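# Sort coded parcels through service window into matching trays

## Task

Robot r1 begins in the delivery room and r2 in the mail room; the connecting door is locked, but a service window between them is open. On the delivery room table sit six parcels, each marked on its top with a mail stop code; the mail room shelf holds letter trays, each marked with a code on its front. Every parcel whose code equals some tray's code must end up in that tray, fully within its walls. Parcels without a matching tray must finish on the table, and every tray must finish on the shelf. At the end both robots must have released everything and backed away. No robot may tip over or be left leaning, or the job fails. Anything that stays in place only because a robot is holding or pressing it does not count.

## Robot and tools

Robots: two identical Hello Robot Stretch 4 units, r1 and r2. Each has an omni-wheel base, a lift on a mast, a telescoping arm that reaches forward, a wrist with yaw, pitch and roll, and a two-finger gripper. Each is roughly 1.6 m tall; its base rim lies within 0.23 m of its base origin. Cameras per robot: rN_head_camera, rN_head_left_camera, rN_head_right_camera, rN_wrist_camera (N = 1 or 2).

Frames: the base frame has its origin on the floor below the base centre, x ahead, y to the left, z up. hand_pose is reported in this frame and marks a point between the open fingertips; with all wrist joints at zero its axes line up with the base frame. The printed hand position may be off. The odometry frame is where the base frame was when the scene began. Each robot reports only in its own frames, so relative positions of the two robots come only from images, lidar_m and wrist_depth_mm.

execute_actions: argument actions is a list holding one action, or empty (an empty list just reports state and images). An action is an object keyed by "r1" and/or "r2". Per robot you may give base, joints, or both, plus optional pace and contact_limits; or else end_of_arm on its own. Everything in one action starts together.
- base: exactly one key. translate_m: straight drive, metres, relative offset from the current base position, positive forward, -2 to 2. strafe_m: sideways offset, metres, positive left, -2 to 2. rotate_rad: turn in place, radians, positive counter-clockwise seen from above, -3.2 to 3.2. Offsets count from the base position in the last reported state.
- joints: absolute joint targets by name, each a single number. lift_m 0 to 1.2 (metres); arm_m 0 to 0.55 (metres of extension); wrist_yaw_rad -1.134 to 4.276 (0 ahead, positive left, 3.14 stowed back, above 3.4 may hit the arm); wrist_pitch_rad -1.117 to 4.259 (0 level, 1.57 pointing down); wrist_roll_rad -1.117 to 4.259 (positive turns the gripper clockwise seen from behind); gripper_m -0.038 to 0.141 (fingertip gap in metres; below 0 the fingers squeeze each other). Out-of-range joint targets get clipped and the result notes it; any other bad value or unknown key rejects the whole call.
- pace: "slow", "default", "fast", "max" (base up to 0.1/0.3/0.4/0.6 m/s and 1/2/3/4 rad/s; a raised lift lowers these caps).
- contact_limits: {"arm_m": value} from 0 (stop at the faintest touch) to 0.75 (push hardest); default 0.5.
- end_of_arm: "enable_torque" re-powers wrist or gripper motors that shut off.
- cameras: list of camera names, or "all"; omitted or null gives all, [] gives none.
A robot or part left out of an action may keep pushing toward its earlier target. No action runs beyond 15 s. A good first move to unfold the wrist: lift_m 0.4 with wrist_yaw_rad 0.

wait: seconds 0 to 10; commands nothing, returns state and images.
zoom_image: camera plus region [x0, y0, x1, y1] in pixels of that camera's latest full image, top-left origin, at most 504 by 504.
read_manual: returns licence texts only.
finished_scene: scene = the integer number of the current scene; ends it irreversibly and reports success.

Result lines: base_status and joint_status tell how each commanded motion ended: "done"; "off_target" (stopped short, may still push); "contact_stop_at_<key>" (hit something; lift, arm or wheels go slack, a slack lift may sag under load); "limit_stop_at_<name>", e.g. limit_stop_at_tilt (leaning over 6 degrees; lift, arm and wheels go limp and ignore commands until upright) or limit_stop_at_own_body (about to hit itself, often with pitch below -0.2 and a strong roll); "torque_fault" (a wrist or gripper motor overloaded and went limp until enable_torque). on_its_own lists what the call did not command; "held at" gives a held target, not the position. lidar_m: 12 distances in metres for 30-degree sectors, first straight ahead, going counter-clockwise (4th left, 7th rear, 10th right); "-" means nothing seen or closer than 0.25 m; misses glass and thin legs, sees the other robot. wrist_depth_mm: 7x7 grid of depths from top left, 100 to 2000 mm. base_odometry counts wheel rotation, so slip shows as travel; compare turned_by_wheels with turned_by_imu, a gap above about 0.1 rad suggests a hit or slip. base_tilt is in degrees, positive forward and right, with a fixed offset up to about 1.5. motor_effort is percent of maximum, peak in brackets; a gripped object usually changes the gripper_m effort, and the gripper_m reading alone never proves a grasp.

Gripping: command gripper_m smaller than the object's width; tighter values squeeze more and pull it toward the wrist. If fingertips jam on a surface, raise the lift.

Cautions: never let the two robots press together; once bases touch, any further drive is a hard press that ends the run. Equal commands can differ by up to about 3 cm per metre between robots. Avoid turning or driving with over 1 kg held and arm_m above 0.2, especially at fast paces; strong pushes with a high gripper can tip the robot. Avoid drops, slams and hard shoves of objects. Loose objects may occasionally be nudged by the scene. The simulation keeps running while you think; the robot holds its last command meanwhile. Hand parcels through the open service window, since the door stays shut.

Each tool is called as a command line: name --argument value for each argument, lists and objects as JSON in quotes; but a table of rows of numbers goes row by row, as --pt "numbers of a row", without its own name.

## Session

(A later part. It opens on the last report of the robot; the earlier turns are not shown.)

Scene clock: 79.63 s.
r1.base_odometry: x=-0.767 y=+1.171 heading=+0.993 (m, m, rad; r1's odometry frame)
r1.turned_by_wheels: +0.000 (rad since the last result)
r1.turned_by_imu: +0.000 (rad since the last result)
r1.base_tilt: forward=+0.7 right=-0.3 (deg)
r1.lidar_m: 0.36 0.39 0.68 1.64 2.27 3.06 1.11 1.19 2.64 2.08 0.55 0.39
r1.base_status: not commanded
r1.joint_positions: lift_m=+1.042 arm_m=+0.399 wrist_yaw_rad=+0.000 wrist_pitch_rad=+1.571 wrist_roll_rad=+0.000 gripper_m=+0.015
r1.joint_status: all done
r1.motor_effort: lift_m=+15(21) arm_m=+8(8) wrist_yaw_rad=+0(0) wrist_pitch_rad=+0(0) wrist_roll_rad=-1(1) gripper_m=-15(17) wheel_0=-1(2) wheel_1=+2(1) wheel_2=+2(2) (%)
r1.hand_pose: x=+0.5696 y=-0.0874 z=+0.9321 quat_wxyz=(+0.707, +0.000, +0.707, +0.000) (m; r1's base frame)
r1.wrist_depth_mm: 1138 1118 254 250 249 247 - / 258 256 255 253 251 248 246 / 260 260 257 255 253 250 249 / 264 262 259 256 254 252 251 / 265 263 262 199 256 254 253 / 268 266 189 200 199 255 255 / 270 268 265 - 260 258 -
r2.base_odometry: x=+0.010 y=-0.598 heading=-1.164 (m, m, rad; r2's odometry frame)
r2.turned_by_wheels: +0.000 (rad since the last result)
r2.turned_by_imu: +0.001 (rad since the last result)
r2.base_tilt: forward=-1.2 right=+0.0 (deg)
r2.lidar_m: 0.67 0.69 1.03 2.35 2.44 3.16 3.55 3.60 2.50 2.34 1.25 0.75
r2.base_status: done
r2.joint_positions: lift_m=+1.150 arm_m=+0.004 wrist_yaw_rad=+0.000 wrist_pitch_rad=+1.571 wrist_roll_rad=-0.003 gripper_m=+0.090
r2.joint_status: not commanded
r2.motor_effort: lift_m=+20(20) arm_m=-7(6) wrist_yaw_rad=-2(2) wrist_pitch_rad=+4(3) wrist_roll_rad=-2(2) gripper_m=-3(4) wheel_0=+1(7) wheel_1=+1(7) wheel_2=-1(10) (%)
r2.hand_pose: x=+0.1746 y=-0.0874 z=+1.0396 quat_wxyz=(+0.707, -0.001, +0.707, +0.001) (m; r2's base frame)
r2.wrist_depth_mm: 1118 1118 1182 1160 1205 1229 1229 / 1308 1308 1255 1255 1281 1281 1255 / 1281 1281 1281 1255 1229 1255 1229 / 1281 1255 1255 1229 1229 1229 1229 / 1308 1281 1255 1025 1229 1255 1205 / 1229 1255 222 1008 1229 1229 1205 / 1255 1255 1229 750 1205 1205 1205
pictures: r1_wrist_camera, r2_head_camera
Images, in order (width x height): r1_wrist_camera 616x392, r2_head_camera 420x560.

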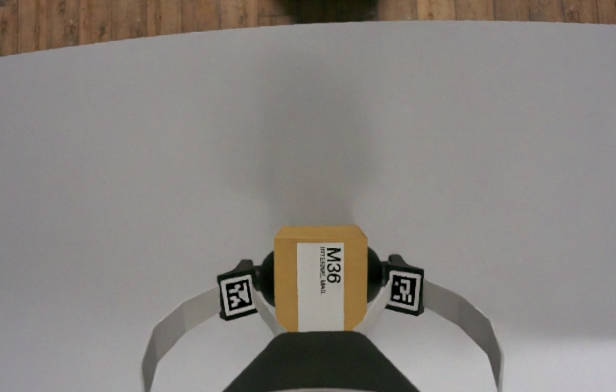

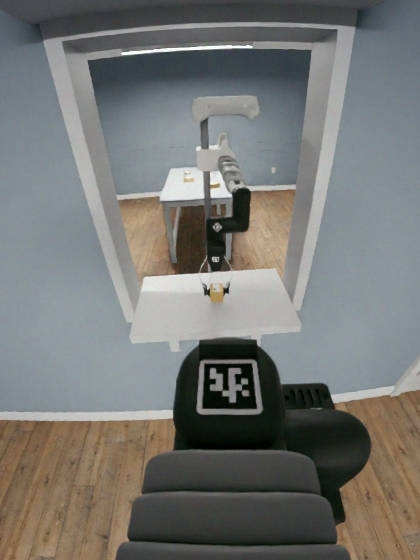

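execute_actions --actions '[{"r1": {"joints": {"gripper_m": 0.09}}}]' --cameras '["r1_wrist_camera"]'

execute_actions --actions '[{"r1": {"joints": {"lift_m": 1.15}}}]' --cameras '["r1_wrist_camera"]'

execute_actions --actions '[{"r1": {"joints": {"arm_m": 0.0}, "base": {"translate_m": -0.25}}}]' --cameras '["r1_head_camera", "r2_head_camera"]'

Scene clock: 81.50 s.
r1.base_odometry: x=-0.767 y=+1.171 heading=+0.993 (m, m, rad; r1's odometry frame)
r1.turned_by_wheels: +0.000 (rad since the last result)
r1.turned_by_imu: +0.000 (rad since the last result)
r1.base_tilt: forward=+0.7 right=-0.3 (deg)
r1.lidar_m: 0.35 0.40 0.68 1.70 2.28 3.08 1.12 1.18 2.63 2.12 0.52 0.38
r1.base_status: not commanded
r1.joint_positions: lift_m=+1.042 arm_m=+0.399 wrist_yaw_rad=+0.000 wrist_pitch_rad=+1.571 wrist_roll_rad=+0.000 gripper_m=+0.090
r1.joint_status: all done
r1.motor_effort: lift_m=+16(16) arm_m=+7(8) wrist_yaw_rad=+0(0) wrist_pitch_rad=+1(2) wrist_roll_rad=-1(0) gripper_m=+0(13) wheel_0=-2(1) wheel_1=+1(1) wheel_2=+2(2) (%)
r1.hand_pose: x=+0.5696 y=-0.0874 z=+0.9321 quat_wxyz=(+0.707, +0.000, +0.707, +0.000) (m; r1's base frame)
r1.wrist_depth_mm: 1138 1138 254 252 249 247 - / 259 256 254 253 251 248 247 / 262 258 258 255 253 251 249 / 263 262 259 257 255 253 250 / 265 264 260 209 255 254 252 / 268 265 260 210 257 256 254 / 271 268 265 - 260 257 -
r2.base_odometry: x=+0.010 y=-0.598 heading=-1.164 (m, m, rad; r2's odometry frame)
r2.turned_by_wheels: +0.000 (rad since the last result)
r2.turned_by_imu: +0.001 (rad since the last result)
r2.base_tilt: forward=-1.2 right=-0.1 (deg)
r2.lidar_m: 0.66 0.70 1.04 2.37 2.46 3.17 3.55 3.59 2.51 2.33 1.25 0.74
r2.base_status: not commanded
r2.joint_positions: lift_m=+1.150 arm_m=+0.004 wrist_yaw_rad=+0.000 wrist_pitch_rad=+1.571 wrist_roll_rad=-0.003 gripper_m=+0.090
r2.joint_status: not commanded
r2.motor_effort: lift_m=+20(20) arm_m=-7(7) wrist_yaw_rad=-2(1) wrist_pitch_rad=+2(2) wrist_roll_rad=-1(2) gripper_m=-2(2) wheel_0=+1(1) wheel_1=+1(1) wheel_2=-1(1) (%)
r2.hand_pose: x=+0.1746 y=-0.0874 z=+1.0396 quat_wxyz=(+0.707, -0.001, +0.707, +0.001) (m; r2's base frame)
r2.wrist_depth_mm: 1118 1138 1182 1182 1182 1182 1205 / 1308 1281 1281 1255 1255 1229 1229 / 1308 1255 1255 1255 1229 1255 1229 / 1308 1255 1255 1255 1255 1229 1205 / 1281 1281 1229 1042 1255 1229 1229 / 1308 1255 223 1025 1229 1229 1205 / 1255 1255 1255 759 1205 1182 1205
pictures: r1_wrist_camera
Images, in order (width x height): r1_wrist_camera 616x392.

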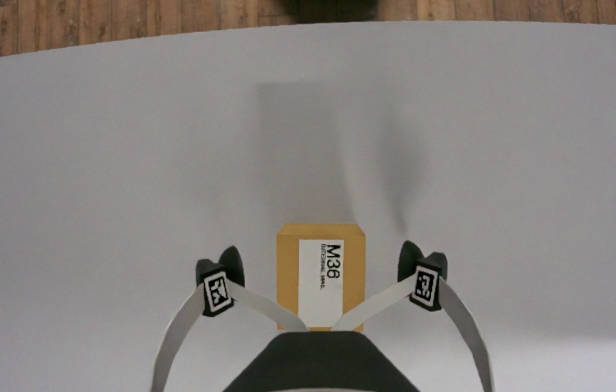

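Scene clock: 83.00 s.
r1.base_odometry: x=-0.767 y=+1.171 heading=+0.993 (m, m, rad; r1's odometry frame)
r1.turned_by_wheels: +0.000 (rad since the last result)
r1.turned_by_imu: +0.000 (rad since the last result)
r1.base_tilt: forward=+0.7 right=-0.3 (deg)
r1.lidar_m: 0.36 0.39 0.68 1.70 2.29 3.04 1.10 1.22 2.62 2.09 0.57 0.40
r1.base_status: not commanded
r1.joint_positions: lift_m=+1.150 arm_m=+0.399 wrist_yaw_rad=+0.000 wrist_pitch_rad=+1.571 wrist_roll_rad=+0.000 gripper_m=+0.090
r1.joint_status: all done
r1.motor_effort: lift_m=+25(25) arm_m=+8(8) wrist_yaw_rad=+0(0) wrist_pitch_rad=+1(1) wrist_roll_rad=-1(1) gripper_m=-1(0) wheel_0=-2(1) wheel_1=+1(1) wheel_2=+2(2) (%)
r1.hand_pose: x=+0.5696 y=-0.0874 z=+1.0393 quat_wxyz=(+0.707, +0.000, +0.707, +0.000) (m; r1's base frame)
r1.wrist_depth_mm: 1255 1229 1229 1229 1205 1229 1160 / 1255 364 362 359 355 353 349 / 370 366 364 362 357 355 351 / 375 370 368 364 362 355 353 / 375 375 370 317 362 359 357 / 375 375 368 368 366 362 359 / 854 377 375 - 368 366 366
r2.base_odometry: x=+0.010 y=-0.598 heading=-1.164 (m, m, rad; r2's odometry frame)
r2.turned_by_wheels: +0.000 (rad since the last result)
r2.turned_by_imu: +0.000 (rad since the last result)
r2.base_tilt: forward=-1.2 right=+0.0 (deg)
r2.lidar_m: 0.67 0.69 1.05 2.37 2.46 3.16 3.54 3.60 2.49 2.34 1.24 0.75
r2.base_status: not commanded
r2.joint_positions: lift_m=+1.150 arm_m=+0.004 wrist_yaw_rad=+0.000 wrist_pitch_rad=+1.571 wrist_roll_rad=-0.003 gripper_m=+0.090
r2.joint_status: not commanded
r2.motor_effort: lift_m=+20(20) arm_m=-7(7) wrist_yaw_rad=-1(2) wrist_pitch_rad=+2(1) wrist_roll_rad=+1(1) gripper_m=-3(2) wheel_0=+1(1) wheel_1=+1(1) wheel_2=-1(1) (%)
r2.hand_pose: x=+0.1746 y=-0.0874 z=+1.0396 quat_wxyz=(+0.707, -0.001, +0.707, +0.001) (m; r2's base frame)
r2.wrist_depth_mm: 1098 1138 1160 1182 1205 1205 1229 / 1281 1308 1281 1255 1255 1229 1229 / 1308 1281 1308 1255 1255 1255 1205 / 1308 1255 1255 1229 1229 1229 1229 / 1281 1255 1281 1042 1229 1229 1255 / 1281 1281 222 1025 1229 1229 1205 / 1229 1255 1229 759 1205 1205 1205
pictures: r1_wrist_camera
Images, in order (width x height): r1_wrist_camera 616x392.

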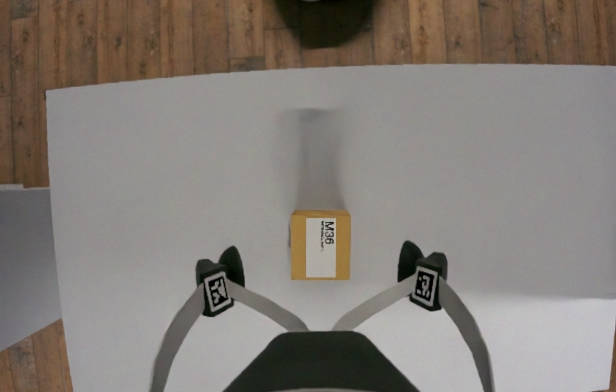

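Scene clock: 85.30 s.
r1.base_odometry: x=-0.903 y=+0.962 heading=+0.993 (m, m, rad; r1's odometry frame)
r1.turned_by_wheels: +0.000 (rad since the last result)
r1.turned_by_imu: +0.000 (rad since the last result)
r1.base_tilt: forward=+0.6 right=-0.3 (deg)
r1.lidar_m: 0.61 0.64 1.02 2.17 2.28 3.06 0.84 0.91 2.65 2.52 1.10 0.66
r1.base_status: done
r1.joint_positions: lift_m=+1.150 arm_m=+0.001 wrist_yaw_rad=+0.000 wrist_pitch_rad=+1.571 wrist_roll_rad=+0.000 gripper_m=+0.090
r1.joint_status: all done
r1.motor_effort: lift_m=+25(25) arm_m=-7(7) wrist_yaw_rad=+1(0) wrist_pitch_rad=+1(1) wrist_roll_rad=+0(0) gripper_m=-2(1) wheel_0=+2(6) wheel_1=+0(1) wheel_2=-1(9) (%)
r1.hand_pose: x=+0.1721 y=-0.0874 z=+1.0394 quat_wxyz=(+0.707, +0.000, +0.707, +0.000) (m; r1's base frame)
r1.wrist_depth_mm: 1138 1160 1182 1205 1205 1205 1182 / 1229 1229 1229 1229 1229 1205 1205 / 1255 1281 1255 1229 1255 1255 1205 / 1308 1281 1229 1060 1229 1229 1229 / 1281 1281 1042 1042 1255 1229 1229 / 1308 1308 1060 1025 1255 1281 1255 / 1308 1281 1308 - 1281 1255 1229
r2.base_odometry: x=+0.010 y=-0.598 heading=-1.164 (m, m, rad; r2's odometry frame)
r2.turned_by_wheels: +0.000 (rad since the last result)
r2.turned_by_imu: +0.001 (rad since the last result)
r2.base_tilt: forward=-1.2 right=+0.0 (deg)
r2.lidar_m: 0.67 0.71 1.04 2.35 2.46 3.16 3.55 3.60 2.49 2.32 1.25 0.73
r2.base_status: not commanded
r2.joint_positions: lift_m=+1.150 arm_m=+0.004 wrist_yaw_rad=+0.000 wrist_pitch_rad=+1.571 wrist_roll_rad=-0.003 gripper_m=+0.090
r2.joint_status: not commanded
r2.motor_effort: lift_m=+20(20) arm_m=-7(7) wrist_yaw_rad=-1(1) wrist_pitch_rad=+2(2) wrist_roll_rad=+0(1) gripper_m=+2(0) wheel_0=+1(1) wheel_1=+1(1) wheel_2=-1(1) (%)
r2.hand_pose: x=+0.1746 y=-0.0874 z=+1.0396 quat_wxyz=(+0.707, -0.001, +0.707, +0.001) (m; r2's base frame)
r2.wrist_depth_mm: 1138 1138 1160 1160 1182 1205 1229 / 1308 1281 1281 1255 1255 1255 1255 / 1308 1255 1255 1255 1255 1255 1229 / 1308 1255 1255 1281 1255 1205 1229 / 1281 1281 1281 1042 1229 1205 1205 / 1281 1255 223 1025 1229 1229 1205 / 1255 1255 1229 768 1229 1205 1205
pictures: r1_head_camera, r2_head_camera
Images, in order (width x height): r1_head_camera 420x560, r2_head_camera 420x560.

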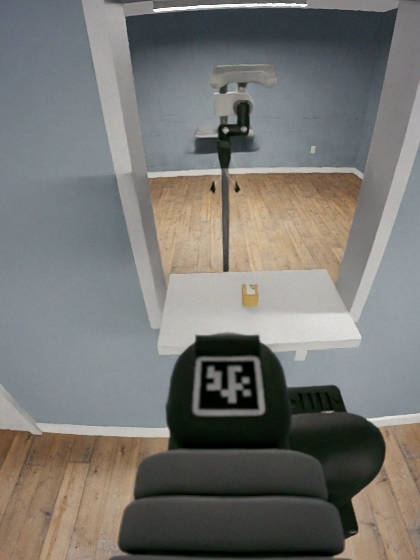

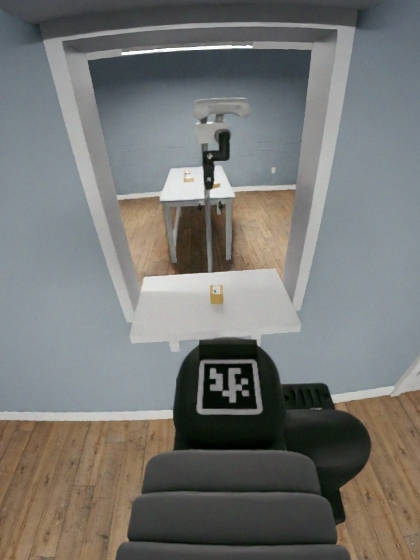

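execute_actions --actions '[{"r1": {"base": {"rotate_rad": 3.14}, "joints": {"lift_m": 1.0}, "pace": "fast"}, "r2": {"base": {"translate_m": 0.25}}}]' --cameras '["r1_head_camera"]'

execute_actions --actions '[{"r2": {"base": {"strafe_m": 0.125}, "joints": {"arm_m": 0.44}}}]' --cameras '["r2_wrist_camera", "r1_head_camera", "r1_head_right_camera"]'

Scene clock: 90.13 s.
r1.base_odometry: x=-0.903 y=+0.962 heading=-2.150 (m, m, rad; r1's odometry frame)
r1.turned_by_wheels: +3.140 (rad since the last result)
r1.turned_by_imu: +3.143 (rad since the last result)
r1.base_tilt: forward=+0.6 right=-0.3 (deg)
r1.lidar_m: 0.86 0.90 2.62 2.54 1.08 0.64 0.59 0.63 1.06 2.19 2.28 3.07
r1.base_status: done
r1.joint_positions: lift_m=+1.000 arm_m=+0.001 wrist_yaw_rad=+0.000 wrist_pitch_rad=+1.571 wrist_roll_rad=+0.000 gripper_m=+0.090
r1.joint_status: all done
r1.motor_effort: lift_m=+16(22) arm_m=-7(7) wrist_yaw_rad=+1(1) wrist_pitch_rad=-2(1) wrist_roll_rad=-1(1) gripper_m=+1(2) wheel_0=+0(3) wheel_1=-1(1) wheel_2=-1(5) (%)
r1.hand_pose: x=+0.1721 y=-0.0874 z=+0.8901 quat_wxyz=(+0.707, +0.000, +0.707, +0.000) (m; r1's base frame)
r1.wrist_depth_mm: 1098 1098 1098 1098 1078 1060 1060 / 1098 1118 1098 1098 1078 1060 1060 / 1118 1098 1098 1098 1098 1078 1060 / 1160 1118 1138 946 1078 1098 1098 / 1138 1118 904 904 1078 1098 1098 / 1160 1138 917 891 1118 1078 1098 / 1160 1160 1138 - 1118 1138 1098
r2.base_odometry: x=+0.109 y=-0.828 heading=-1.164 (m, m, rad; r2's odometry frame)
r2.turned_by_wheels: +0.000 (rad since the last result)
r2.turned_by_imu: +0.001 (rad since the last result)
r2.base_tilt: forward=-1.2 right=+0.0 (deg)
r2.lidar_m: 0.43 0.45 0.72 1.61 2.47 3.19 3.80 3.63 2.50 2.33 0.86 0.47
r2.base_status: done
r2.joint_positions: lift_m=+1.150 arm_m=+0.004 wrist_yaw_rad=+0.000 wrist_pitch_rad=+1.571 wrist_roll_rad=-0.003 gripper_m=+0.090
r2.joint_status: not commanded
r2.motor_effort: lift_m=+19(20) arm_m=-7(7) wrist_yaw_rad=-1(2) wrist_pitch_rad=+1(0) wrist_roll_rad=-2(1) gripper_m=-3(1) wheel_0=+3(6) wheel_1=-1(6) wheel_2=-1(9) (%)
r2.hand_pose: x=+0.1746 y=-0.0874 z=+1.0396 quat_wxyz=(+0.707, -0.001, +0.707, +0.001) (m; r2's base frame)
r2.wrist_depth_mm: 413 661 676 683 699 707 732 / 891 917 946 991 1008 1042 1060 / 1308 1281 1255 1255 1229 1229 1229 / 1281 1281 1281 1255 1229 1229 1229 / 1281 1281 1255 1042 1229 1205 1229 / 1281 1255 221 1025 1229 1205 1229 / 1281 1255 1229 750 1205 1229 1205
pictures: r1_head_camera
Images, in order (width x height): r1_head_camera 420x560.

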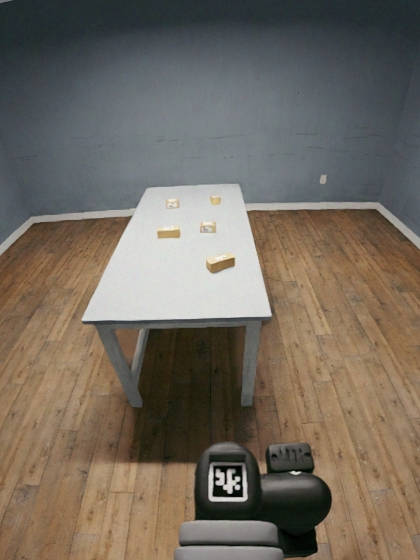

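Scene clock: 92.50 s.
r1.base_odometry: x=-0.903 y=+0.962 heading=-2.150 (m, m, rad; r1's odometry frame)
r1.turned_by_wheels: +0.000 (rad since the last result)
r1.turned_by_imu: +0.000 (rad since the last result)
r1.base_tilt: forward=+0.6 right=-0.3 (deg)
r1.lidar_m: 0.86 0.91 2.65 2.52 1.08 0.63 0.60 0.63 1.04 2.19 2.28 3.04
r1.base_status: not commanded
r1.joint_positions: lift_m=+1.000 arm_m=+0.001 wrist_yaw_rad=+0.000 wrist_pitch_rad=+1.571 wrist_roll_rad=+0.000 gripper_m=+0.090
r1.joint_status: not commanded
r1.motor_effort: lift_m=+16(16) arm_m=-7(7) wrist_yaw_rad=+1(2) wrist_pitch_rad=+0(0) wrist_roll_rad=-1(0) gripper_m=+1(1) wheel_0=+1(1) wheel_1=-1(1) wheel_2=-2(1) (%)
r1.hand_pose: x=+0.1721 y=-0.0874 z=+0.8901 quat_wxyz=(+0.707, +0.000, +0.707, +0.000) (m; r1's base frame)
r1.wrist_depth_mm: 1098 1118 1118 1078 1078 1060 1042 / 1118 1098 1118 1098 1078 1078 1060 / 1118 1118 1118 1078 1098 1078 1078 / 1138 1118 1098 931 1098 1098 1060 / 1160 1138 904 891 1098 1078 1098 / 1160 1160 904 904 1098 1098 1098 / 1160 1160 1160 - 1118 1098 1098
r2.base_odometry: x=+0.223 y=-0.778 heading=-1.164 (m, m, rad; r2's odometry frame)
r2.turned_by_wheels: +0.000 (rad since the last result)
r2.turned_by_imu: +0.001 (rad since the last result)
r2.base_tilt: forward=-1.3 right=+0.0 (deg)
r2.lidar_m: 0.41 0.44 0.72 1.60 2.37 3.04 3.83 3.83 2.61 2.46 0.83 0.45
r2.base_status: done
r2.joint_positions: lift_m=+1.150 arm_m=+0.439 wrist_yaw_rad=+0.000 wrist_pitch_rad=+1.571 wrist_roll_rad=-0.003 gripper_m=+0.090
r2.joint_status: all done
r2.motor_effort: lift_m=+20(20) arm_m=+7(7) wrist_yaw_rad=-1(2) wrist_pitch_rad=+1(1) wrist_roll_rad=-2(0) gripper_m=-2(2) wheel_0=-2(8) wheel_1=+0(9) wheel_2=-1(4) (%)
r2.hand_pose: x=+0.6096 y=-0.0874 z=+1.0396 quat_wxyz=(+0.707, -0.001, +0.707, +0.001) (m; r2's base frame)
r2.wrist_depth_mm: 1336 1308 1336 1281 1255 1229 1229 / 1308 1281 1281 373 368 364 364 / 379 375 373 368 364 362 355 / 377 373 370 364 362 357 355 / 373 368 368 364 359 359 353 / 373 366 222 359 359 357 353 / 368 368 364 355 355 351 351
pictures: r1_head_camera, r1_head_right_camera, r2_wrist_camera
Images, in order (width x height): r1_head_camera 420x560, r1_head_right_camera 420x672, r2_wrist_camera 616x392.

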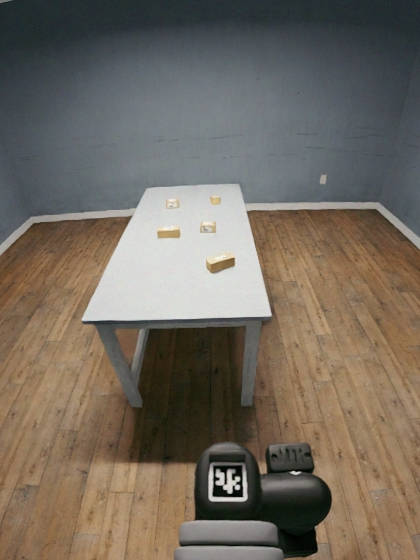

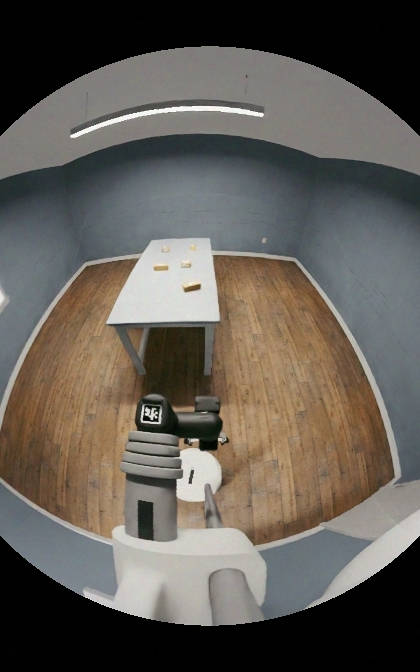

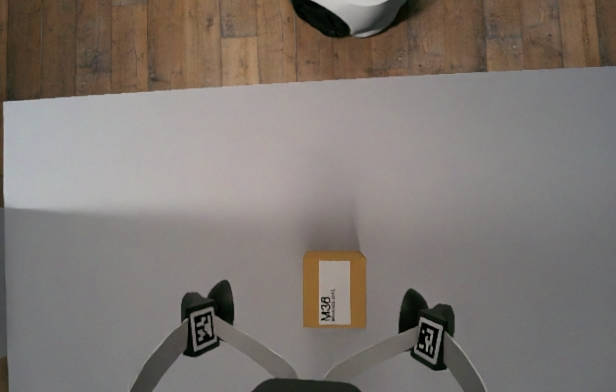

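execute_actions --actions '[{"r1": {"base": {"strafe_m": 0.115}}, "r2": {"base": {"strafe_m": -0.012}, "joints": {"arm_m": 0.43, "lift_m": 1.09}}}]' --cameras '["r2_wrist_camera"]'

Scene clock: 96.93 s.
r1.base_odometry: x=-0.807 y=+0.899 heading=-2.150 (m, m, rad; r1's odometry frame)
r1.turned_by_wheels: +0.000 (rad since the last result)
r1.turned_by_imu: +0.000 (rad since the last result)
r1.base_tilt: forward=+0.6 right=-0.3 (deg)
r1.lidar_m: 0.85 0.88 2.49 2.43 1.09 0.67 0.61 0.65 1.06 2.31 2.39 0.91
r1.base_status: done
r1.joint_positions: lift_m=+1.000 arm_m=+0.001 wrist_yaw_rad=+0.000 wrist_pitch_rad=+1.571 wrist_roll_rad=+0.000 gripper_m=+0.090
r1.joint_status: not commanded
r1.motor_effort: lift_m=+16(16) arm_m=-7(7) wrist_yaw_rad=+1(1) wrist_pitch_rad=+0(0) wrist_roll_rad=-1(1) gripper_m=-3(1) wheel_0=+0(8) wheel_1=+1(8) wheel_2=+0(1) (%)
r1.hand_pose: x=+0.1721 y=-0.0874 z=+0.8901 quat_wxyz=(+0.707, +0.000, +0.707, +0.000) (m; r1's base frame)
r1.wrist_depth_mm: 1098 1098 1098 1078 1060 1042 1060 / 1098 1098 1098 1098 1078 1078 1078 / 1118 1118 1118 1098 1078 1078 1060 / 1138 1118 1118 960 1098 1098 1078 / 1138 1138 904 904 1098 1078 1078 / 1138 1138 904 891 1098 1098 1098 / 1160 1138 1138 - 1118 1098 1098
r2.base_odometry: x=+0.212 y=-0.783 heading=-1.164 (m, m, rad; r2's odometry frame)
r2.turned_by_wheels: +0.000 (rad since the last result)
r2.turned_by_imu: +0.001 (rad since the last result)
r2.base_tilt: forward=-1.2 right=+0.0 (deg)
r2.lidar_m: 0.41 0.42 0.69 1.61 2.35 3.04 3.82 3.80 2.60 2.45 0.85 0.45
r2.base_status: done
r2.joint_positions: lift_m=+1.090 arm_m=+0.431 wrist_yaw_rad=+0.000 wrist_pitch_rad=+1.571 wrist_roll_rad=-0.003 gripper_m=+0.090
r2.joint_status: all done
r2.motor_effort: lift_m=+16(19) arm_m=-7(8) wrist_yaw_rad=-2(2) wrist_pitch_rad=+2(1) wrist_roll_rad=+0(2) gripper_m=+0(0) wheel_0=+1(9) wheel_1=+0(7) wheel_2=+0(1) (%)
r2.hand_pose: x=+0.6022 y=-0.0874 z=+0.9799 quat_wxyz=(+0.707, -0.001, +0.707, +0.001) (m; r2's base frame)
r2.wrist_depth_mm: 1229 1255 1205 1138 1182 1205 1160 / 320 315 310 312 307 304 303 / 317 314 310 309 306 303 301 / 315 312 310 304 304 301 300 / 312 309 307 304 301 300 297 / 312 309 221 253 300 298 294 / 309 307 304 252 297 296 294
pictures: r2_wrist_camera
Images, in order (width x height): r2_wrist_camera 616x392.

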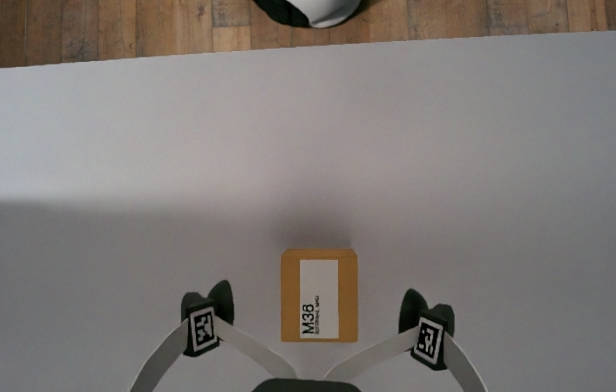

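execute_actions --actions '[{"r1": {"base": {"translate_m": 0.56}, "joints": {"arm_m": 0.45}}, "r2": {"joints": {"lift_m": 1.042}}}]' --cameras '["r2_wrist_camera", "r1_wrist_camera", "r1_head_right_camera"]'

execute_actions --actions '[{"r2": {"joints": {"gripper_m": 0.015}}}]' --cameras '["r2_wrist_camera"]'

Scene clock: 100.77 s.
r1.base_odometry: x=-1.113 y=+0.430 heading=-2.150 (m, m, rad; r1's odometry frame)
r1.turned_by_wheels: +0.000 (rad since the last result)
r1.turned_by_imu: +0.001 (rad since the last result)
r1.base_tilt: forward=+0.7 right=-0.3 (deg)
r1.lidar_m: 0.29 0.31 0.43 2.43 1.91 1.34 1.18 1.34 1.79 2.28 2.37 0.31
r1.base_status: done
r1.joint_positions: lift_m=+1.000 arm_m=+0.449 wrist_yaw_rad=+0.000 wrist_pitch_rad=+1.571 wrist_roll_rad=+0.000 gripper_m=+0.090
r1.joint_status: all done
r1.motor_effort: lift_m=+16(16) arm_m=+8(9) wrist_yaw_rad=+0(0) wrist_pitch_rad=+0(1) wrist_roll_rad=-1(0) gripper_m=-1(1) wheel_0=-1(4) wheel_1=-1(1) wheel_2=+1(9) (%)
r1.hand_pose: x=+0.6196 y=-0.0874 z=+0.8901 quat_wxyz=(+0.707, +0.000, +0.707, +0.000) (m; r1's base frame)
r1.wrist_depth_mm: 353 349 347 343 342 338 1042 / 353 351 349 347 343 342 1060 / 357 355 353 349 343 343 1078 / 364 357 355 300 298 345 1060 / 366 364 359 353 351 349 1078 / 368 364 357 355 355 351 1098 / 370 366 366 - 357 353 1118
r2.base_odometry: x=+0.212 y=-0.783 heading=-1.164 (m, m, rad; r2's odometry frame)
r2.turned_by_wheels: +0.000 (rad since the last result)
r2.turned_by_imu: +0.001 (rad since the last result)
r2.base_tilt: forward=-1.2 right=+0.0 (deg)
r2.lidar_m: 0.41 0.44 0.69 1.60 2.37 3.06 3.83 3.81 2.60 2.45 0.85 0.46
r2.base_status: not commanded
r2.joint_positions: lift_m=+1.042 arm_m=+0.431 wrist_yaw_rad=+0.000 wrist_pitch_rad=+1.571 wrist_roll_rad=-0.003 gripper_m=+0.090
r2.joint_status: all done
r2.motor_effort: lift_m=+16(17) arm_m=-7(7) wrist_yaw_rad=-2(2) wrist_pitch_rad=+1(1) wrist_roll_rad=-2(1) gripper_m=-2(3) wheel_0=+1(1) wheel_1=+0(0) wheel_2=+0(0) (%)
r2.hand_pose: x=+0.6022 y=-0.0874 z=+0.9319 quat_wxyz=(+0.707, -0.001, +0.707, +0.001) (m; r2's base frame)
r2.wrist_depth_mm: 1205 1182 266 264 260 258 257 / 270 266 264 262 259 257 255 / 266 265 263 260 258 255 253 / 265 264 260 258 256 254 252 / 265 262 260 255 255 252 251 / 262 260 223 206 253 251 248 / 259 257 256 205 250 249 248
pictures: r1_head_right_camera, r1_wrist_camera, r2_wrist_camera
Images, in order (width x height): r1_head_right_camera 420x672, r1_wrist_camera 616x392, r2_wrist_camera 616x392.

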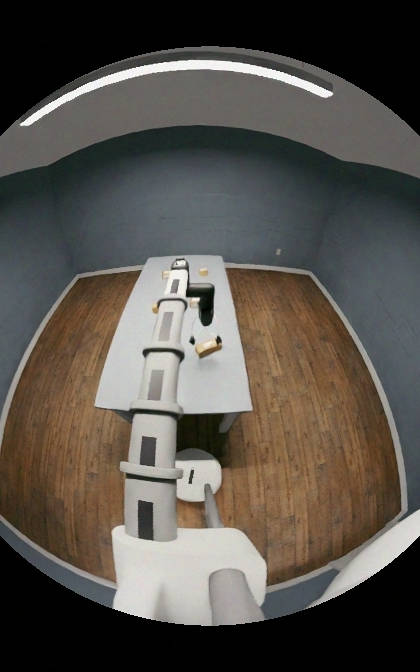

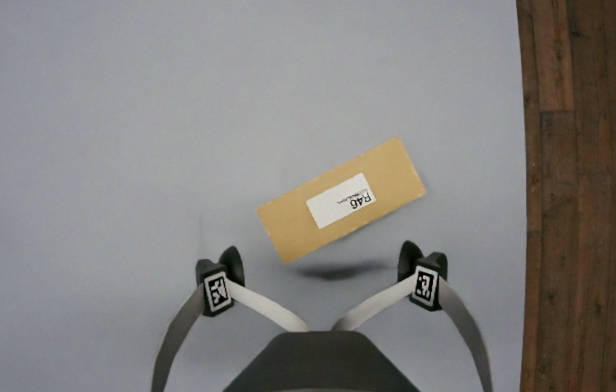

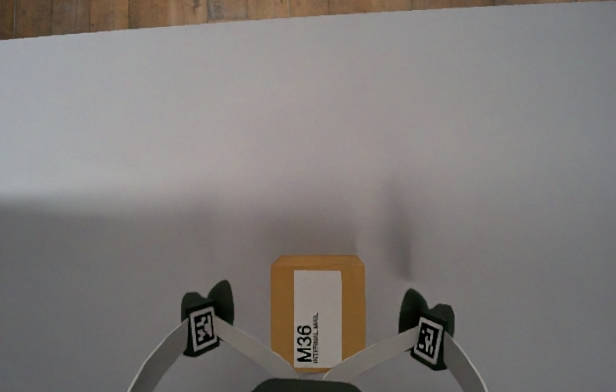

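Scene clock: 102.33 s.
r1.base_odometry: x=-1.113 y=+0.430 heading=-2.150 (m, m, rad; r1's odometry frame)
r1.turned_by_wheels: +0.000 (rad since the last result)
r1.turned_by_imu: +0.000 (rad since the last result)
r1.base_tilt: forward=+0.7 right=-0.2 (deg)
r1.lidar_m: 0.30 0.30 0.42 2.40 1.91 1.35 1.15 1.34 1.80 2.29 2.36 0.34
r1.base_status: not commanded
r1.joint_positions: lift_m=+1.000 arm_m=+0.449 wrist_yaw_rad=+0.000 wrist_pitch_rad=+1.571 wrist_roll_rad=+0.000 gripper_m=+0.090
r1.joint_status: not commanded
r1.motor_effort: lift_m=+16(16) arm_m=+7(8) wrist_yaw_rad=+0(0) wrist_pitch_rad=+1(0) wrist_roll_rad=+0(0) gripper_m=-2(1) wheel_0=+0(1) wheel_1=-2(1) wheel_2=+1(1) (%)
r1.hand_pose: x=+0.6196 y=-0.0874 z=+0.8901 quat_wxyz=(+0.707, +0.000, +0.707, +0.000) (m; r1's base frame)
r1.wrist_depth_mm: 351 351 347 343 342 340 1042 / 357 353 351 347 343 342 1060 / 359 355 351 349 347 343 1078 / 359 359 357 301 298 345 1098 / 366 359 357 355 353 347 1078 / 368 364 359 357 355 351 1098 / 368 368 364 - 357 353 1098
r2.base_odometry: x=+0.212 y=-0.783 heading=-1.164 (m, m, rad; r2's odometry frame)
r2.turned_by_wheels: +0.000 (rad since the last result)
r2.turned_by_imu: +0.000 (rad since the last result)
r2.base_tilt: forward=-1.2 right=+0.0 (deg)
r2.lidar_m: 0.41 0.42 0.74 1.61 2.37 3.06 3.85 3.81 2.60 2.45 0.84 0.47
r2.base_status: not commanded
r2.joint_positions: lift_m=+1.042 arm_m=+0.431 wrist_yaw_rad=+0.000 wrist_pitch_rad=+1.571 wrist_roll_rad=-0.003 gripper_m=+0.015
r2.joint_status: all done
r2.motor_effort: lift_m=+16(16) arm_m=-8(8) wrist_yaw_rad=-1(2) wrist_pitch_rad=+0(0) wrist_roll_rad=-1(1) gripper_m=-19(23) wheel_0=+1(1) wheel_1=+0(0) wheel_2=+0(0) (%)
r2.hand_pose: x=+0.6022 y=-0.0874 z=+0.9319 quat_wxyz=(+0.707, -0.001, +0.707, +0.001) (m; r2's base frame)
r2.wrist_depth_mm: 1182 1160 266 264 262 257 256 / 268 266 265 263 259 256 254 / 267 265 263 260 257 253 254 / 265 263 259 258 256 254 252 / 265 260 259 256 255 252 251 / 262 259 215 196 250 251 248 / 262 257 255 195 186 249 247
pictures: r2_wrist_camera
Images, in order (width x height): r2_wrist_camera 616x392.

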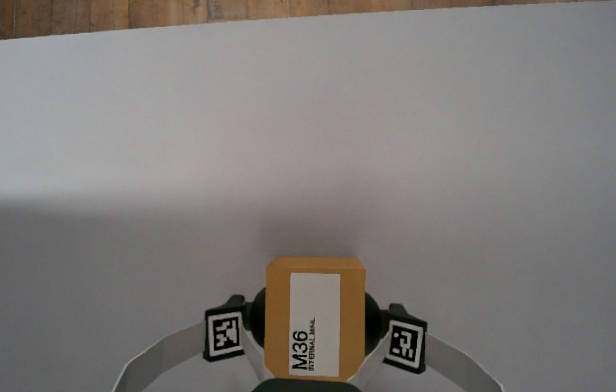

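execute_actions --actions '[{"r1": {"base": {"strafe_m": -0.014}, "joints": {"arm_m": 0.488, "wrist_roll_rad": 1.1, "lift_m": 0.96}}, "r2": {"joints": {"lift_m": 1.12}}}]' --cameras '["r1_wrist_camera", "r2_wrist_camera"]'

Scene clock: 104.13 s.
r1.base_odometry: x=-1.125 y=+0.438 heading=-2.150 (m, m, rad; r1's odometry frame)
r1.turned_by_wheels: +0.000 (rad since the last result)
r1.turned_by_imu: +0.000 (rad since the last result)
r1.base_tilt: forward=+0.7 right=-0.3 (deg)
r1.lidar_m: 0.29 0.31 0.43 2.39 1.89 1.35 1.16 1.34 1.79 2.28 2.37 0.33
r1.base_status: done
r1.joint_positions: lift_m=+0.960 arm_m=+0.487 wrist_yaw_rad=+0.000 wrist_pitch_rad=+1.571 wrist_roll_rad=+1.100 gripper_m=+0.090
r1.joint_status: all done
r1.motor_effort: lift_m=+15(15) arm_m=+8(9) wrist_yaw_rad=+0(1) wrist_pitch_rad=+1(1) wrist_roll_rad=+1(6) gripper_m=-1(2) wheel_0=+1(6) wheel_1=+0(10) wheel_2=+0(1) (%)
r1.hand_pose: x=+0.6575 y=-0.0874 z=+0.8501 quat_wxyz=(+0.603, +0.369, +0.603, -0.369) (m; r1's base frame)
r1.wrist_depth_mm: 314 309 307 304 1025 1025 1025 / 315 312 309 307 304 304 1025 / 317 315 312 310 307 304 301 / 320 317 315 260 309 307 306 / 324 320 317 263 312 309 307 / 325 324 317 264 314 312 312 / 329 325 324 - 317 314 312
r2.base_odometry: x=+0.212 y=-0.783 heading=-1.164 (m, m, rad; r2's odometry frame)
r2.turned_by_wheels: +0.000 (rad since the last result)
r2.turned_by_imu: +0.000 (rad since the last result)
r2.base_tilt: forward=-1.2 right=-0.1 (deg)
r2.lidar_m: 0.42 0.43 0.72 1.59 2.35 3.05 3.84 3.81 2.62 2.44 0.84 0.45
r2.base_status: not commanded
r2.joint_positions: lift_m=+1.120 arm_m=+0.431 wrist_yaw_rad=+0.000 wrist_pitch_rad=+1.571 wrist_roll_rad=-0.003 gripper_m=+0.015
r2.joint_status: all done
r2.motor_effort: lift_m=+20(22) arm_m=-7(7) wrist_yaw_rad=-2(2) wrist_pitch_rad=+1(1) wrist_roll_rad=+0(2) gripper_m=-20(21) wheel_0=+1(1) wheel_1=+0(0) wheel_2=+0(0) (%)
r2.hand_pose: x=+0.6022 y=-0.0874 z=+1.0095 quat_wxyz=(+0.707, -0.001, +0.707, +0.001) (m; r2's base frame)
r2.wrist_depth_mm: 1308 1255 1255 1255 1229 1205 1205 / 349 347 343 340 338 334 330 / 347 343 342 336 334 330 330 / 345 342 340 336 332 329 325 / 343 340 336 332 330 329 325 / 340 340 216 195 329 325 324 / 340 334 332 194 186 320 322
pictures: r1_wrist_camera, r2_wrist_camera
Images, in order (width x height): r1_wrist_camera 616x392, r2_wrist_camera 616x392.

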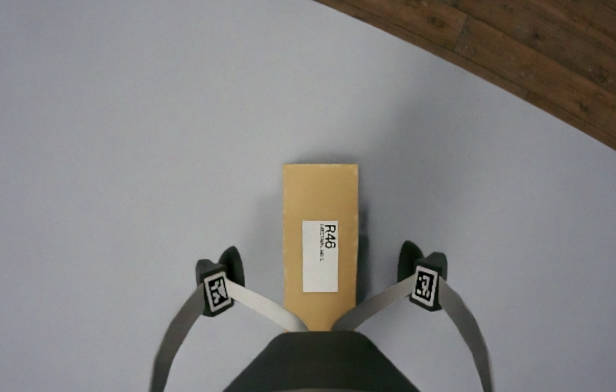

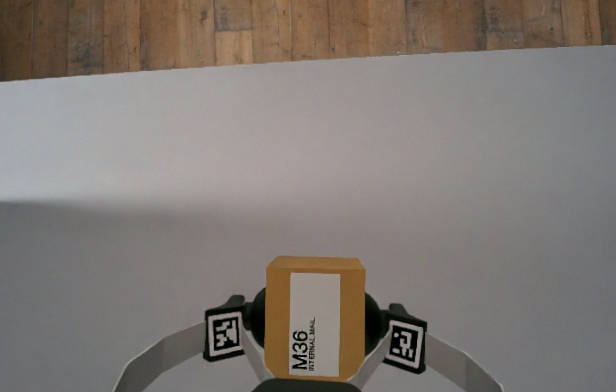

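execute_actions --actions '[{"r1": {"joints": {"lift_m": 0.905}}, "r2": {"joints": {"arm_m": 0.01}, "base": {"translate_m": -0.15}}}]' --cameras '["r1_wrist_camera"]'

execute_actions --actions '[{"r1": {"joints": {"gripper_m": 0.015}}, "r2": {"base": {"rotate_rad": 3.085}, "joints": {"lift_m": 0.95}, "pace": "fast"}}]' --cameras '["r1_wrist_camera", "r2_head_camera"]'

Scene clock: 106.93 s.
r1.base_odometry: x=-1.125 y=+0.438 heading=-2.150 (m, m, rad; r1's odometry frame)
r1.turned_by_wheels: +0.000 (rad since the last result)
r1.turned_by_imu: +0.000 (rad since the last result)
r1.base_tilt: forward=+0.7 right=-0.3 (deg)
r1.lidar_m: 0.27 0.30 0.45 2.41 1.91 1.36 1.18 1.35 1.78 2.27 2.36 0.34
r1.base_status: not commanded
r1.joint_positions: lift_m=+0.905 arm_m=+0.487 wrist_yaw_rad=+0.000 wrist_pitch_rad=+1.571 wrist_roll_rad=+1.100 gripper_m=+0.090
r1.joint_status: all done
r1.motor_effort: lift_m=+15(15) arm_m=+8(8) wrist_yaw_rad=+0(1) wrist_pitch_rad=+1(0) wrist_roll_rad=+1(2) gripper_m=+1(0) wheel_0=+1(1) wheel_1=+0(1) wheel_2=+1(0) (%)
r1.hand_pose: x=+0.6575 y=-0.0874 z=+0.7951 quat_wxyz=(+0.603, +0.369, +0.603, -0.369) (m; r1's base frame)
r1.wrist_depth_mm: 257 256 254 252 249 960 960 / 260 258 255 253 252 250 609 / 262 260 257 255 254 252 250 / 264 263 259 206 255 254 252 / 266 264 260 207 256 255 254 / 268 267 262 208 259 256 255 / 270 268 266 - 260 258 -
r2.base_odometry: x=+0.153 y=-0.645 heading=-1.164 (m, m, rad; r2's odometry frame)
r2.turned_by_wheels: +0.000 (rad since the last result)
r2.turned_by_imu: +0.001 (rad since the last result)
r2.base_tilt: forward=-1.3 right=+0.0 (deg)
r2.lidar_m: 0.55 0.59 0.90 2.03 2.37 3.03 3.67 3.72 2.57 2.44 1.07 0.62
r2.base_status: done
r2.joint_positions: lift_m=+1.120 arm_m=+0.011 wrist_yaw_rad=+0.000 wrist_pitch_rad=+1.571 wrist_roll_rad=-0.003 gripper_m=+0.015
r2.joint_status: all done
r2.motor_effort: lift_m=+20(20) arm_m=-7(9) wrist_yaw_rad=-1(1) wrist_pitch_rad=-1(1) wrist_roll_rad=-4(0) gripper_m=-18(20) wheel_0=-2(9) wheel_1=+0(5) wheel_2=+1(9) (%)
r2.hand_pose: x=+0.1820 y=-0.0874 z=+1.0095 quat_wxyz=(+0.707, -0.001, +0.707, +0.001) (m; r2's base frame)
r2.wrist_depth_mm: 878 917 917 960 976 1008 1008 / 1205 1255 1255 1229 1229 1205 1229 / 1255 1255 1255 1229 1205 1205 1205 / 1281 1255 1255 1229 1229 1229 1182 / 1255 1255 1229 1008 1205 1205 1182 / 1229 1255 216 196 1205 1182 1182 / 1229 1229 1205 194 186 1182 1160
pictures: r1_wrist_camera
Images, in order (width x height): r1_wrist_camera 616x392.

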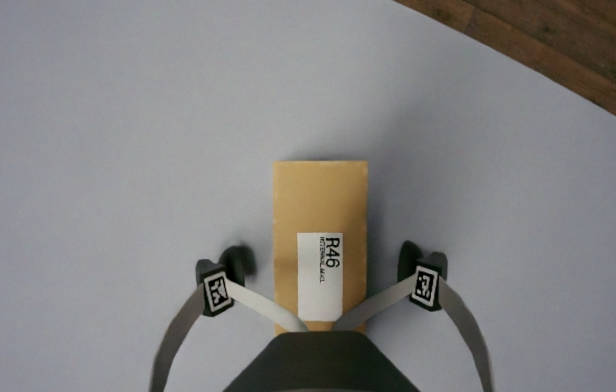

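Scene clock: 110.70 s.
r1.base_odometry: x=-1.125 y=+0.438 heading=-2.150 (m, m, rad; r1's odometry frame)
r1.turned_by_wheels: +0.000 (rad since the last result)
r1.turned_by_imu: +0.000 (rad since the last result)
r1.base_tilt: forward=+0.6 right=-0.3 (deg)
r1.lidar_m: 0.30 0.30 0.43 2.43 1.91 1.35 1.17 1.35 1.77 2.27 2.37 0.32
r1.base_status: not commanded
r1.joint_positions: lift_m=+0.905 arm_m=+0.487 wrist_yaw_rad=+0.000 wrist_pitch_rad=+1.571 wrist_roll_rad=+1.100 gripper_m=+0.015
r1.joint_status: all done
r1.motor_effort: lift_m=+15(15) arm_m=+8(8) wrist_yaw_rad=+0(0) wrist_pitch_rad=+1(0) wrist_roll_rad=+1(1) gripper_m=-17(16) wheel_0=+1(1) wheel_1=-1(1) wheel_2=+0(0) (%)
r1.hand_pose: x=+0.6575 y=-0.0874 z=+0.7951 quat_wxyz=(+0.603, +0.369, +0.603, -0.369) (m; r1's base frame)
r1.wrist_depth_mm: 258 255 253 252 250 976 960 / 258 257 255 253 251 249 248 / 260 258 257 256 253 251 250 / 264 260 259 195 255 254 251 / 266 264 262 196 257 255 253 / 268 266 190 198 196 256 255 / 271 268 266 - 262 259 -
r2.base_odometry: x=+0.153 y=-0.645 heading=+1.920 (m, m, rad; r2's odometry frame)
r2.turned_by_wheels: +3.085 (rad since the last result)
r2.turned_by_imu: +3.143 (rad since the last result)
r2.base_tilt: forward=-1.3 right=+0.0 (deg)
r2.lidar_m: 3.17 3.20 2.69 2.45 1.17 0.62 0.56 0.58 0.87 1.75 2.32 2.88
r2.base_status: done
r2.joint_positions: lift_m=+0.950 arm_m=+0.011 wrist_yaw_rad=+0.000 wrist_pitch_rad=+1.571 wrist_roll_rad=-0.003 gripper_m=+0.015
r2.joint_status: all done
r2.motor_effort: lift_m=+17(18) arm_m=-8(8) wrist_yaw_rad=-1(1) wrist_pitch_rad=+0(1) wrist_roll_rad=+1(1) gripper_m=-19(18) wheel_0=-3(7) wheel_1=+0(6) wheel_2=-2(5) (%)
r2.hand_pose: x=+0.1821 y=-0.0874 z=+0.8398 quat_wxyz=(+0.707, -0.001, +0.707, +0.001) (m; r2's base frame)
r2.wrist_depth_mm: 1118 1098 1078 1060 1078 1060 1060 / 1098 1078 1098 1078 1078 1060 1042 / 1078 1060 1078 1060 1060 1060 1042 / 1078 1060 1078 1060 1060 1042 1042 / 1060 1060 1060 831 1042 1025 1025 / 1098 1042 215 195 1042 1025 1008 / 1060 1060 842 194 186 1025 1042
pictures: r1_wrist_camera, r2_head_camera
Images, in order (width x height): r1_wrist_camera 616x392, r2_head_camera 420x560.

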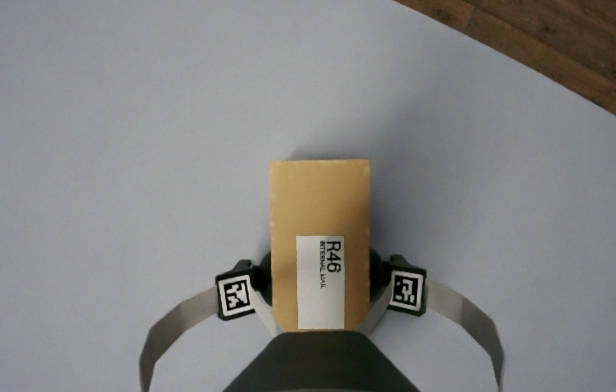

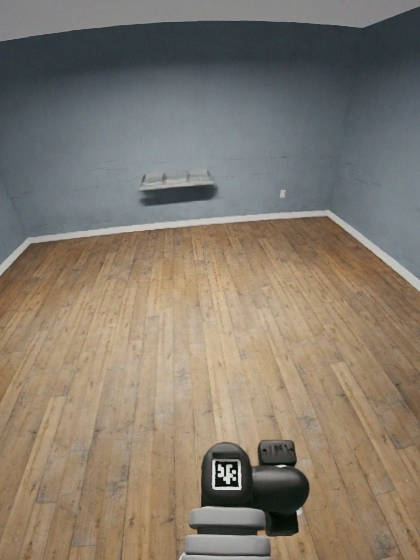

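execute_actions --actions '[{"r1": {"joints": {"lift_m": 1.0}}, "r2": {"base": {"rotate_rad": 0.165}}}]' --cameras '["r1_wrist_camera"]'

execute_actions --actions '[{"r1": {"base": {"translate_m": -0.85}, "joints": {"lift_m": 1.13, "arm_m": 0.03, "wrist_roll_rad": 0.0}, "pace": "fast"}, "r2": {"base": {"translate_m": 2.0}, "joints": {"lift_m": 1.0}, "pace": "fast"}}]' --cameras '["r2_head_camera", "r1_wrist_camera"]'

Scene clock: 115.23 s.
r1.base_odometry: x=-1.125 y=+0.438 heading=-2.150 (m, m, rad; r1's odometry frame)
r1.turned_by_wheels: +0.000 (rad since the last result)
r1.turned_by_imu: +0.000 (rad since the last result)
r1.base_tilt: forward=+0.7 right=-0.3 (deg)
r1.lidar_m: 0.30 0.31 0.44 2.44 1.91 1.36 1.19 1.35 1.77 2.28 2.34 0.31
r1.base_status: not commanded
r1.joint_positions: lift_m=+1.000 arm_m=+0.487 wrist_yaw_rad=+0.000 wrist_pitch_rad=+1.571 wrist_roll_rad=+1.100 gripper_m=+0.015
r1.joint_status: all done
r1.motor_effort: lift_m=+25(27) arm_m=+8(8) wrist_yaw_rad=+0(1) wrist_pitch_rad=+0(0) wrist_roll_rad=+1(1) gripper_m=-17(18) wheel_0=+0(1) wheel_1=-1(0) wheel_2=+0(0) (%)
r1.hand_pose: x=+0.6575 y=-0.0874 z=+0.8893 quat_wxyz=(+0.603, +0.369, +0.603, -0.369) (m; r1's base frame)
r1.wrist_depth_mm: 349 345 345 343 1078 1060 1060 / 355 351 349 345 342 1060 1042 / 357 353 351 347 345 343 343 / 362 357 353 195 347 345 343 / 362 359 355 195 349 347 347 / 366 364 189 198 196 349 349 / 370 366 362 - 355 353 351
r2.base_odometry: x=+0.153 y=-0.645 heading=+2.085 (m, m, rad; r2's odometry frame)
r2.turned_by_wheels: +0.164 (rad since the last result)
r2.turned_by_imu: +0.169 (rad since the last result)
r2.base_tilt: forward=-1.3 right=+0.0 (deg)
r2.lidar_m: 3.18 3.46 2.53 2.45 0.97 0.58 0.57 0.61 1.00 2.30 2.42 3.33
r2.base_status: done
r2.joint_positions: lift_m=+0.950 arm_m=+0.011 wrist_yaw_rad=+0.000 wrist_pitch_rad=+1.571 wrist_roll_rad=-0.003 gripper_m=+0.015
r2.joint_status: not commanded
r2.motor_effort: lift_m=+17(16) arm_m=-7(7) wrist_yaw_rad=-1(1) wrist_pitch_rad=+0(1) wrist_roll_rad=-1(2) gripper_m=-19(22) wheel_0=-4(7) wheel_1=+0(5) wheel_2=-2(9) (%)
r2.hand_pose: x=+0.1821 y=-0.0874 z=+0.8398 quat_wxyz=(+0.707, -0.001, +0.707, +0.001) (m; r2's base frame)
r2.wrist_depth_mm: 1078 1098 1098 1042 1078 1078 1042 / 1078 1098 1060 1042 1060 1042 1025 / 1098 1078 1042 1060 1060 1060 1042 / 1078 1078 1060 1060 1060 1042 1025 / 1078 1078 1078 854 1042 1042 1025 / 1060 1078 215 196 1042 1008 1008 / 1078 1060 842 195 186 1008 991
pictures: r1_wrist_camera
Images, in order (width x height): r1_wrist_camera 616x392.

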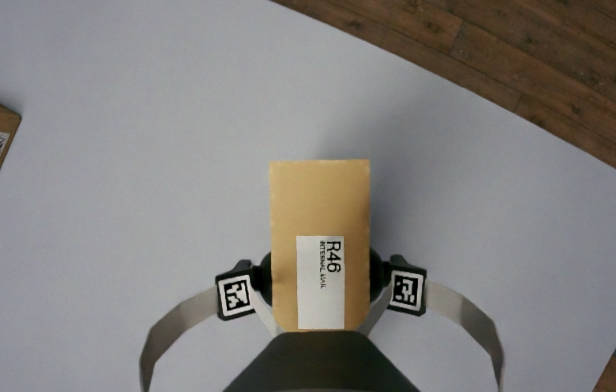

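Scene clock: 122.07 s.
r1.base_odometry: x=-0.660 y=+1.149 heading=-2.150 (m, m, rad; r1's odometry frame)
r1.turned_by_wheels: +0.000 (rad since the last result)
r1.turned_by_imu: -0.001 (rad since the last result)
r1.base_tilt: forward=+0.6 right=-0.3 (deg)
r1.lidar_m: 1.14 1.20 2.55 1.95 0.66 0.34 0.32 0.32 0.63 1.37 2.39 3.18
r1.base_status: done
r1.joint_positions: lift_m=+1.130 arm_m=+0.031 wrist_yaw_rad=+0.000 wrist_pitch_rad=+1.571 wrist_roll_rad=+0.000 gripper_m=+0.015
r1.joint_status: all done
r1.motor_effort: lift_m=+25(26) arm_m=-7(8) wrist_yaw_rad=+1(1) wrist_pitch_rad=+1(1) wrist_roll_rad=-2(7) gripper_m=-16(17) wheel_0=+2(8) wheel_1=+2(1) wheel_2=-3(12) (%)
r1.hand_pose: x=+0.2021 y=-0.0874 z=+1.0194 quat_wxyz=(+0.707, +0.000, +0.707, +0.000) (m; r1's base frame)
r1.wrist_depth_mm: 1229 1229 1205 1182 1182 1182 1160 / 1255 1255 1229 1205 1205 1182 1205 / 1255 1229 1229 1229 1229 1182 1205 / 1255 1255 1255 195 1205 1205 1205 / 1281 1255 1255 196 1205 1229 1229 / 1281 1255 189 197 196 1229 1229 / 1281 1281 1281 - 1229 1229 1229
r2.base_odometry: x=-0.830 y=+1.096 heading=+2.085 (m, m, rad; r2's odometry frame)
r2.turned_by_wheels: +0.000 (rad since the last result)
r2.turned_by_imu: +0.001 (rad since the last result)
r2.base_tilt: forward=-1.3 right=+0.0 (deg)
r2.lidar_m: 1.18 1.24 2.38 2.43 2.53 2.78 2.69 2.81 2.43 2.33 2.27 1.23
r2.base_status: done
r2.joint_positions: lift_m=+1.000 arm_m=+0.011 wrist_yaw_rad=+0.000 wrist_pitch_rad=+1.571 wrist_roll_rad=-0.003 gripper_m=+0.015
r2.joint_status: all done
r2.motor_effort: lift_m=+19(22) arm_m=-7(7) wrist_yaw_rad=-1(1) wrist_pitch_rad=+1(0) wrist_roll_rad=+1(3) gripper_m=-19(20) wheel_0=+2(7) wheel_1=-1(6) wheel_2=+2(9) (%)
r2.hand_pose: x=+0.1821 y=-0.0874 z=+0.8896 quat_wxyz=(+0.707, -0.001, +0.707, +0.001) (m; r2's base frame)
r2.wrist_depth_mm: 1160 1138 1138 1118 1118 1078 1098 / 1160 1138 1118 1138 1118 1098 1098 / 1160 1160 1118 1118 1098 1118 1078 / 1118 1118 1118 1118 1098 1060 1078 / 1138 1138 1118 891 1078 1060 1078 / 1138 1098 215 196 1078 1078 1078 / 1138 1118 891 194 186 1078 1060
pictures: r1_wrist_camera, r2_head_camera
Images, in order (width x height): r1_wrist_camera 616x392, r2_head_camera 420x560.

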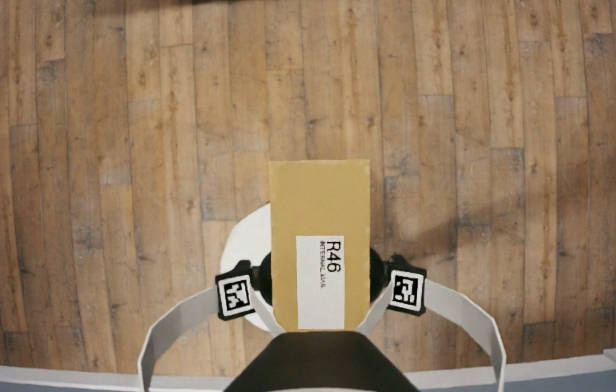

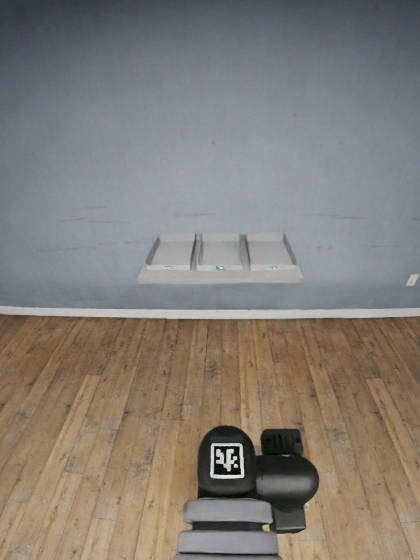

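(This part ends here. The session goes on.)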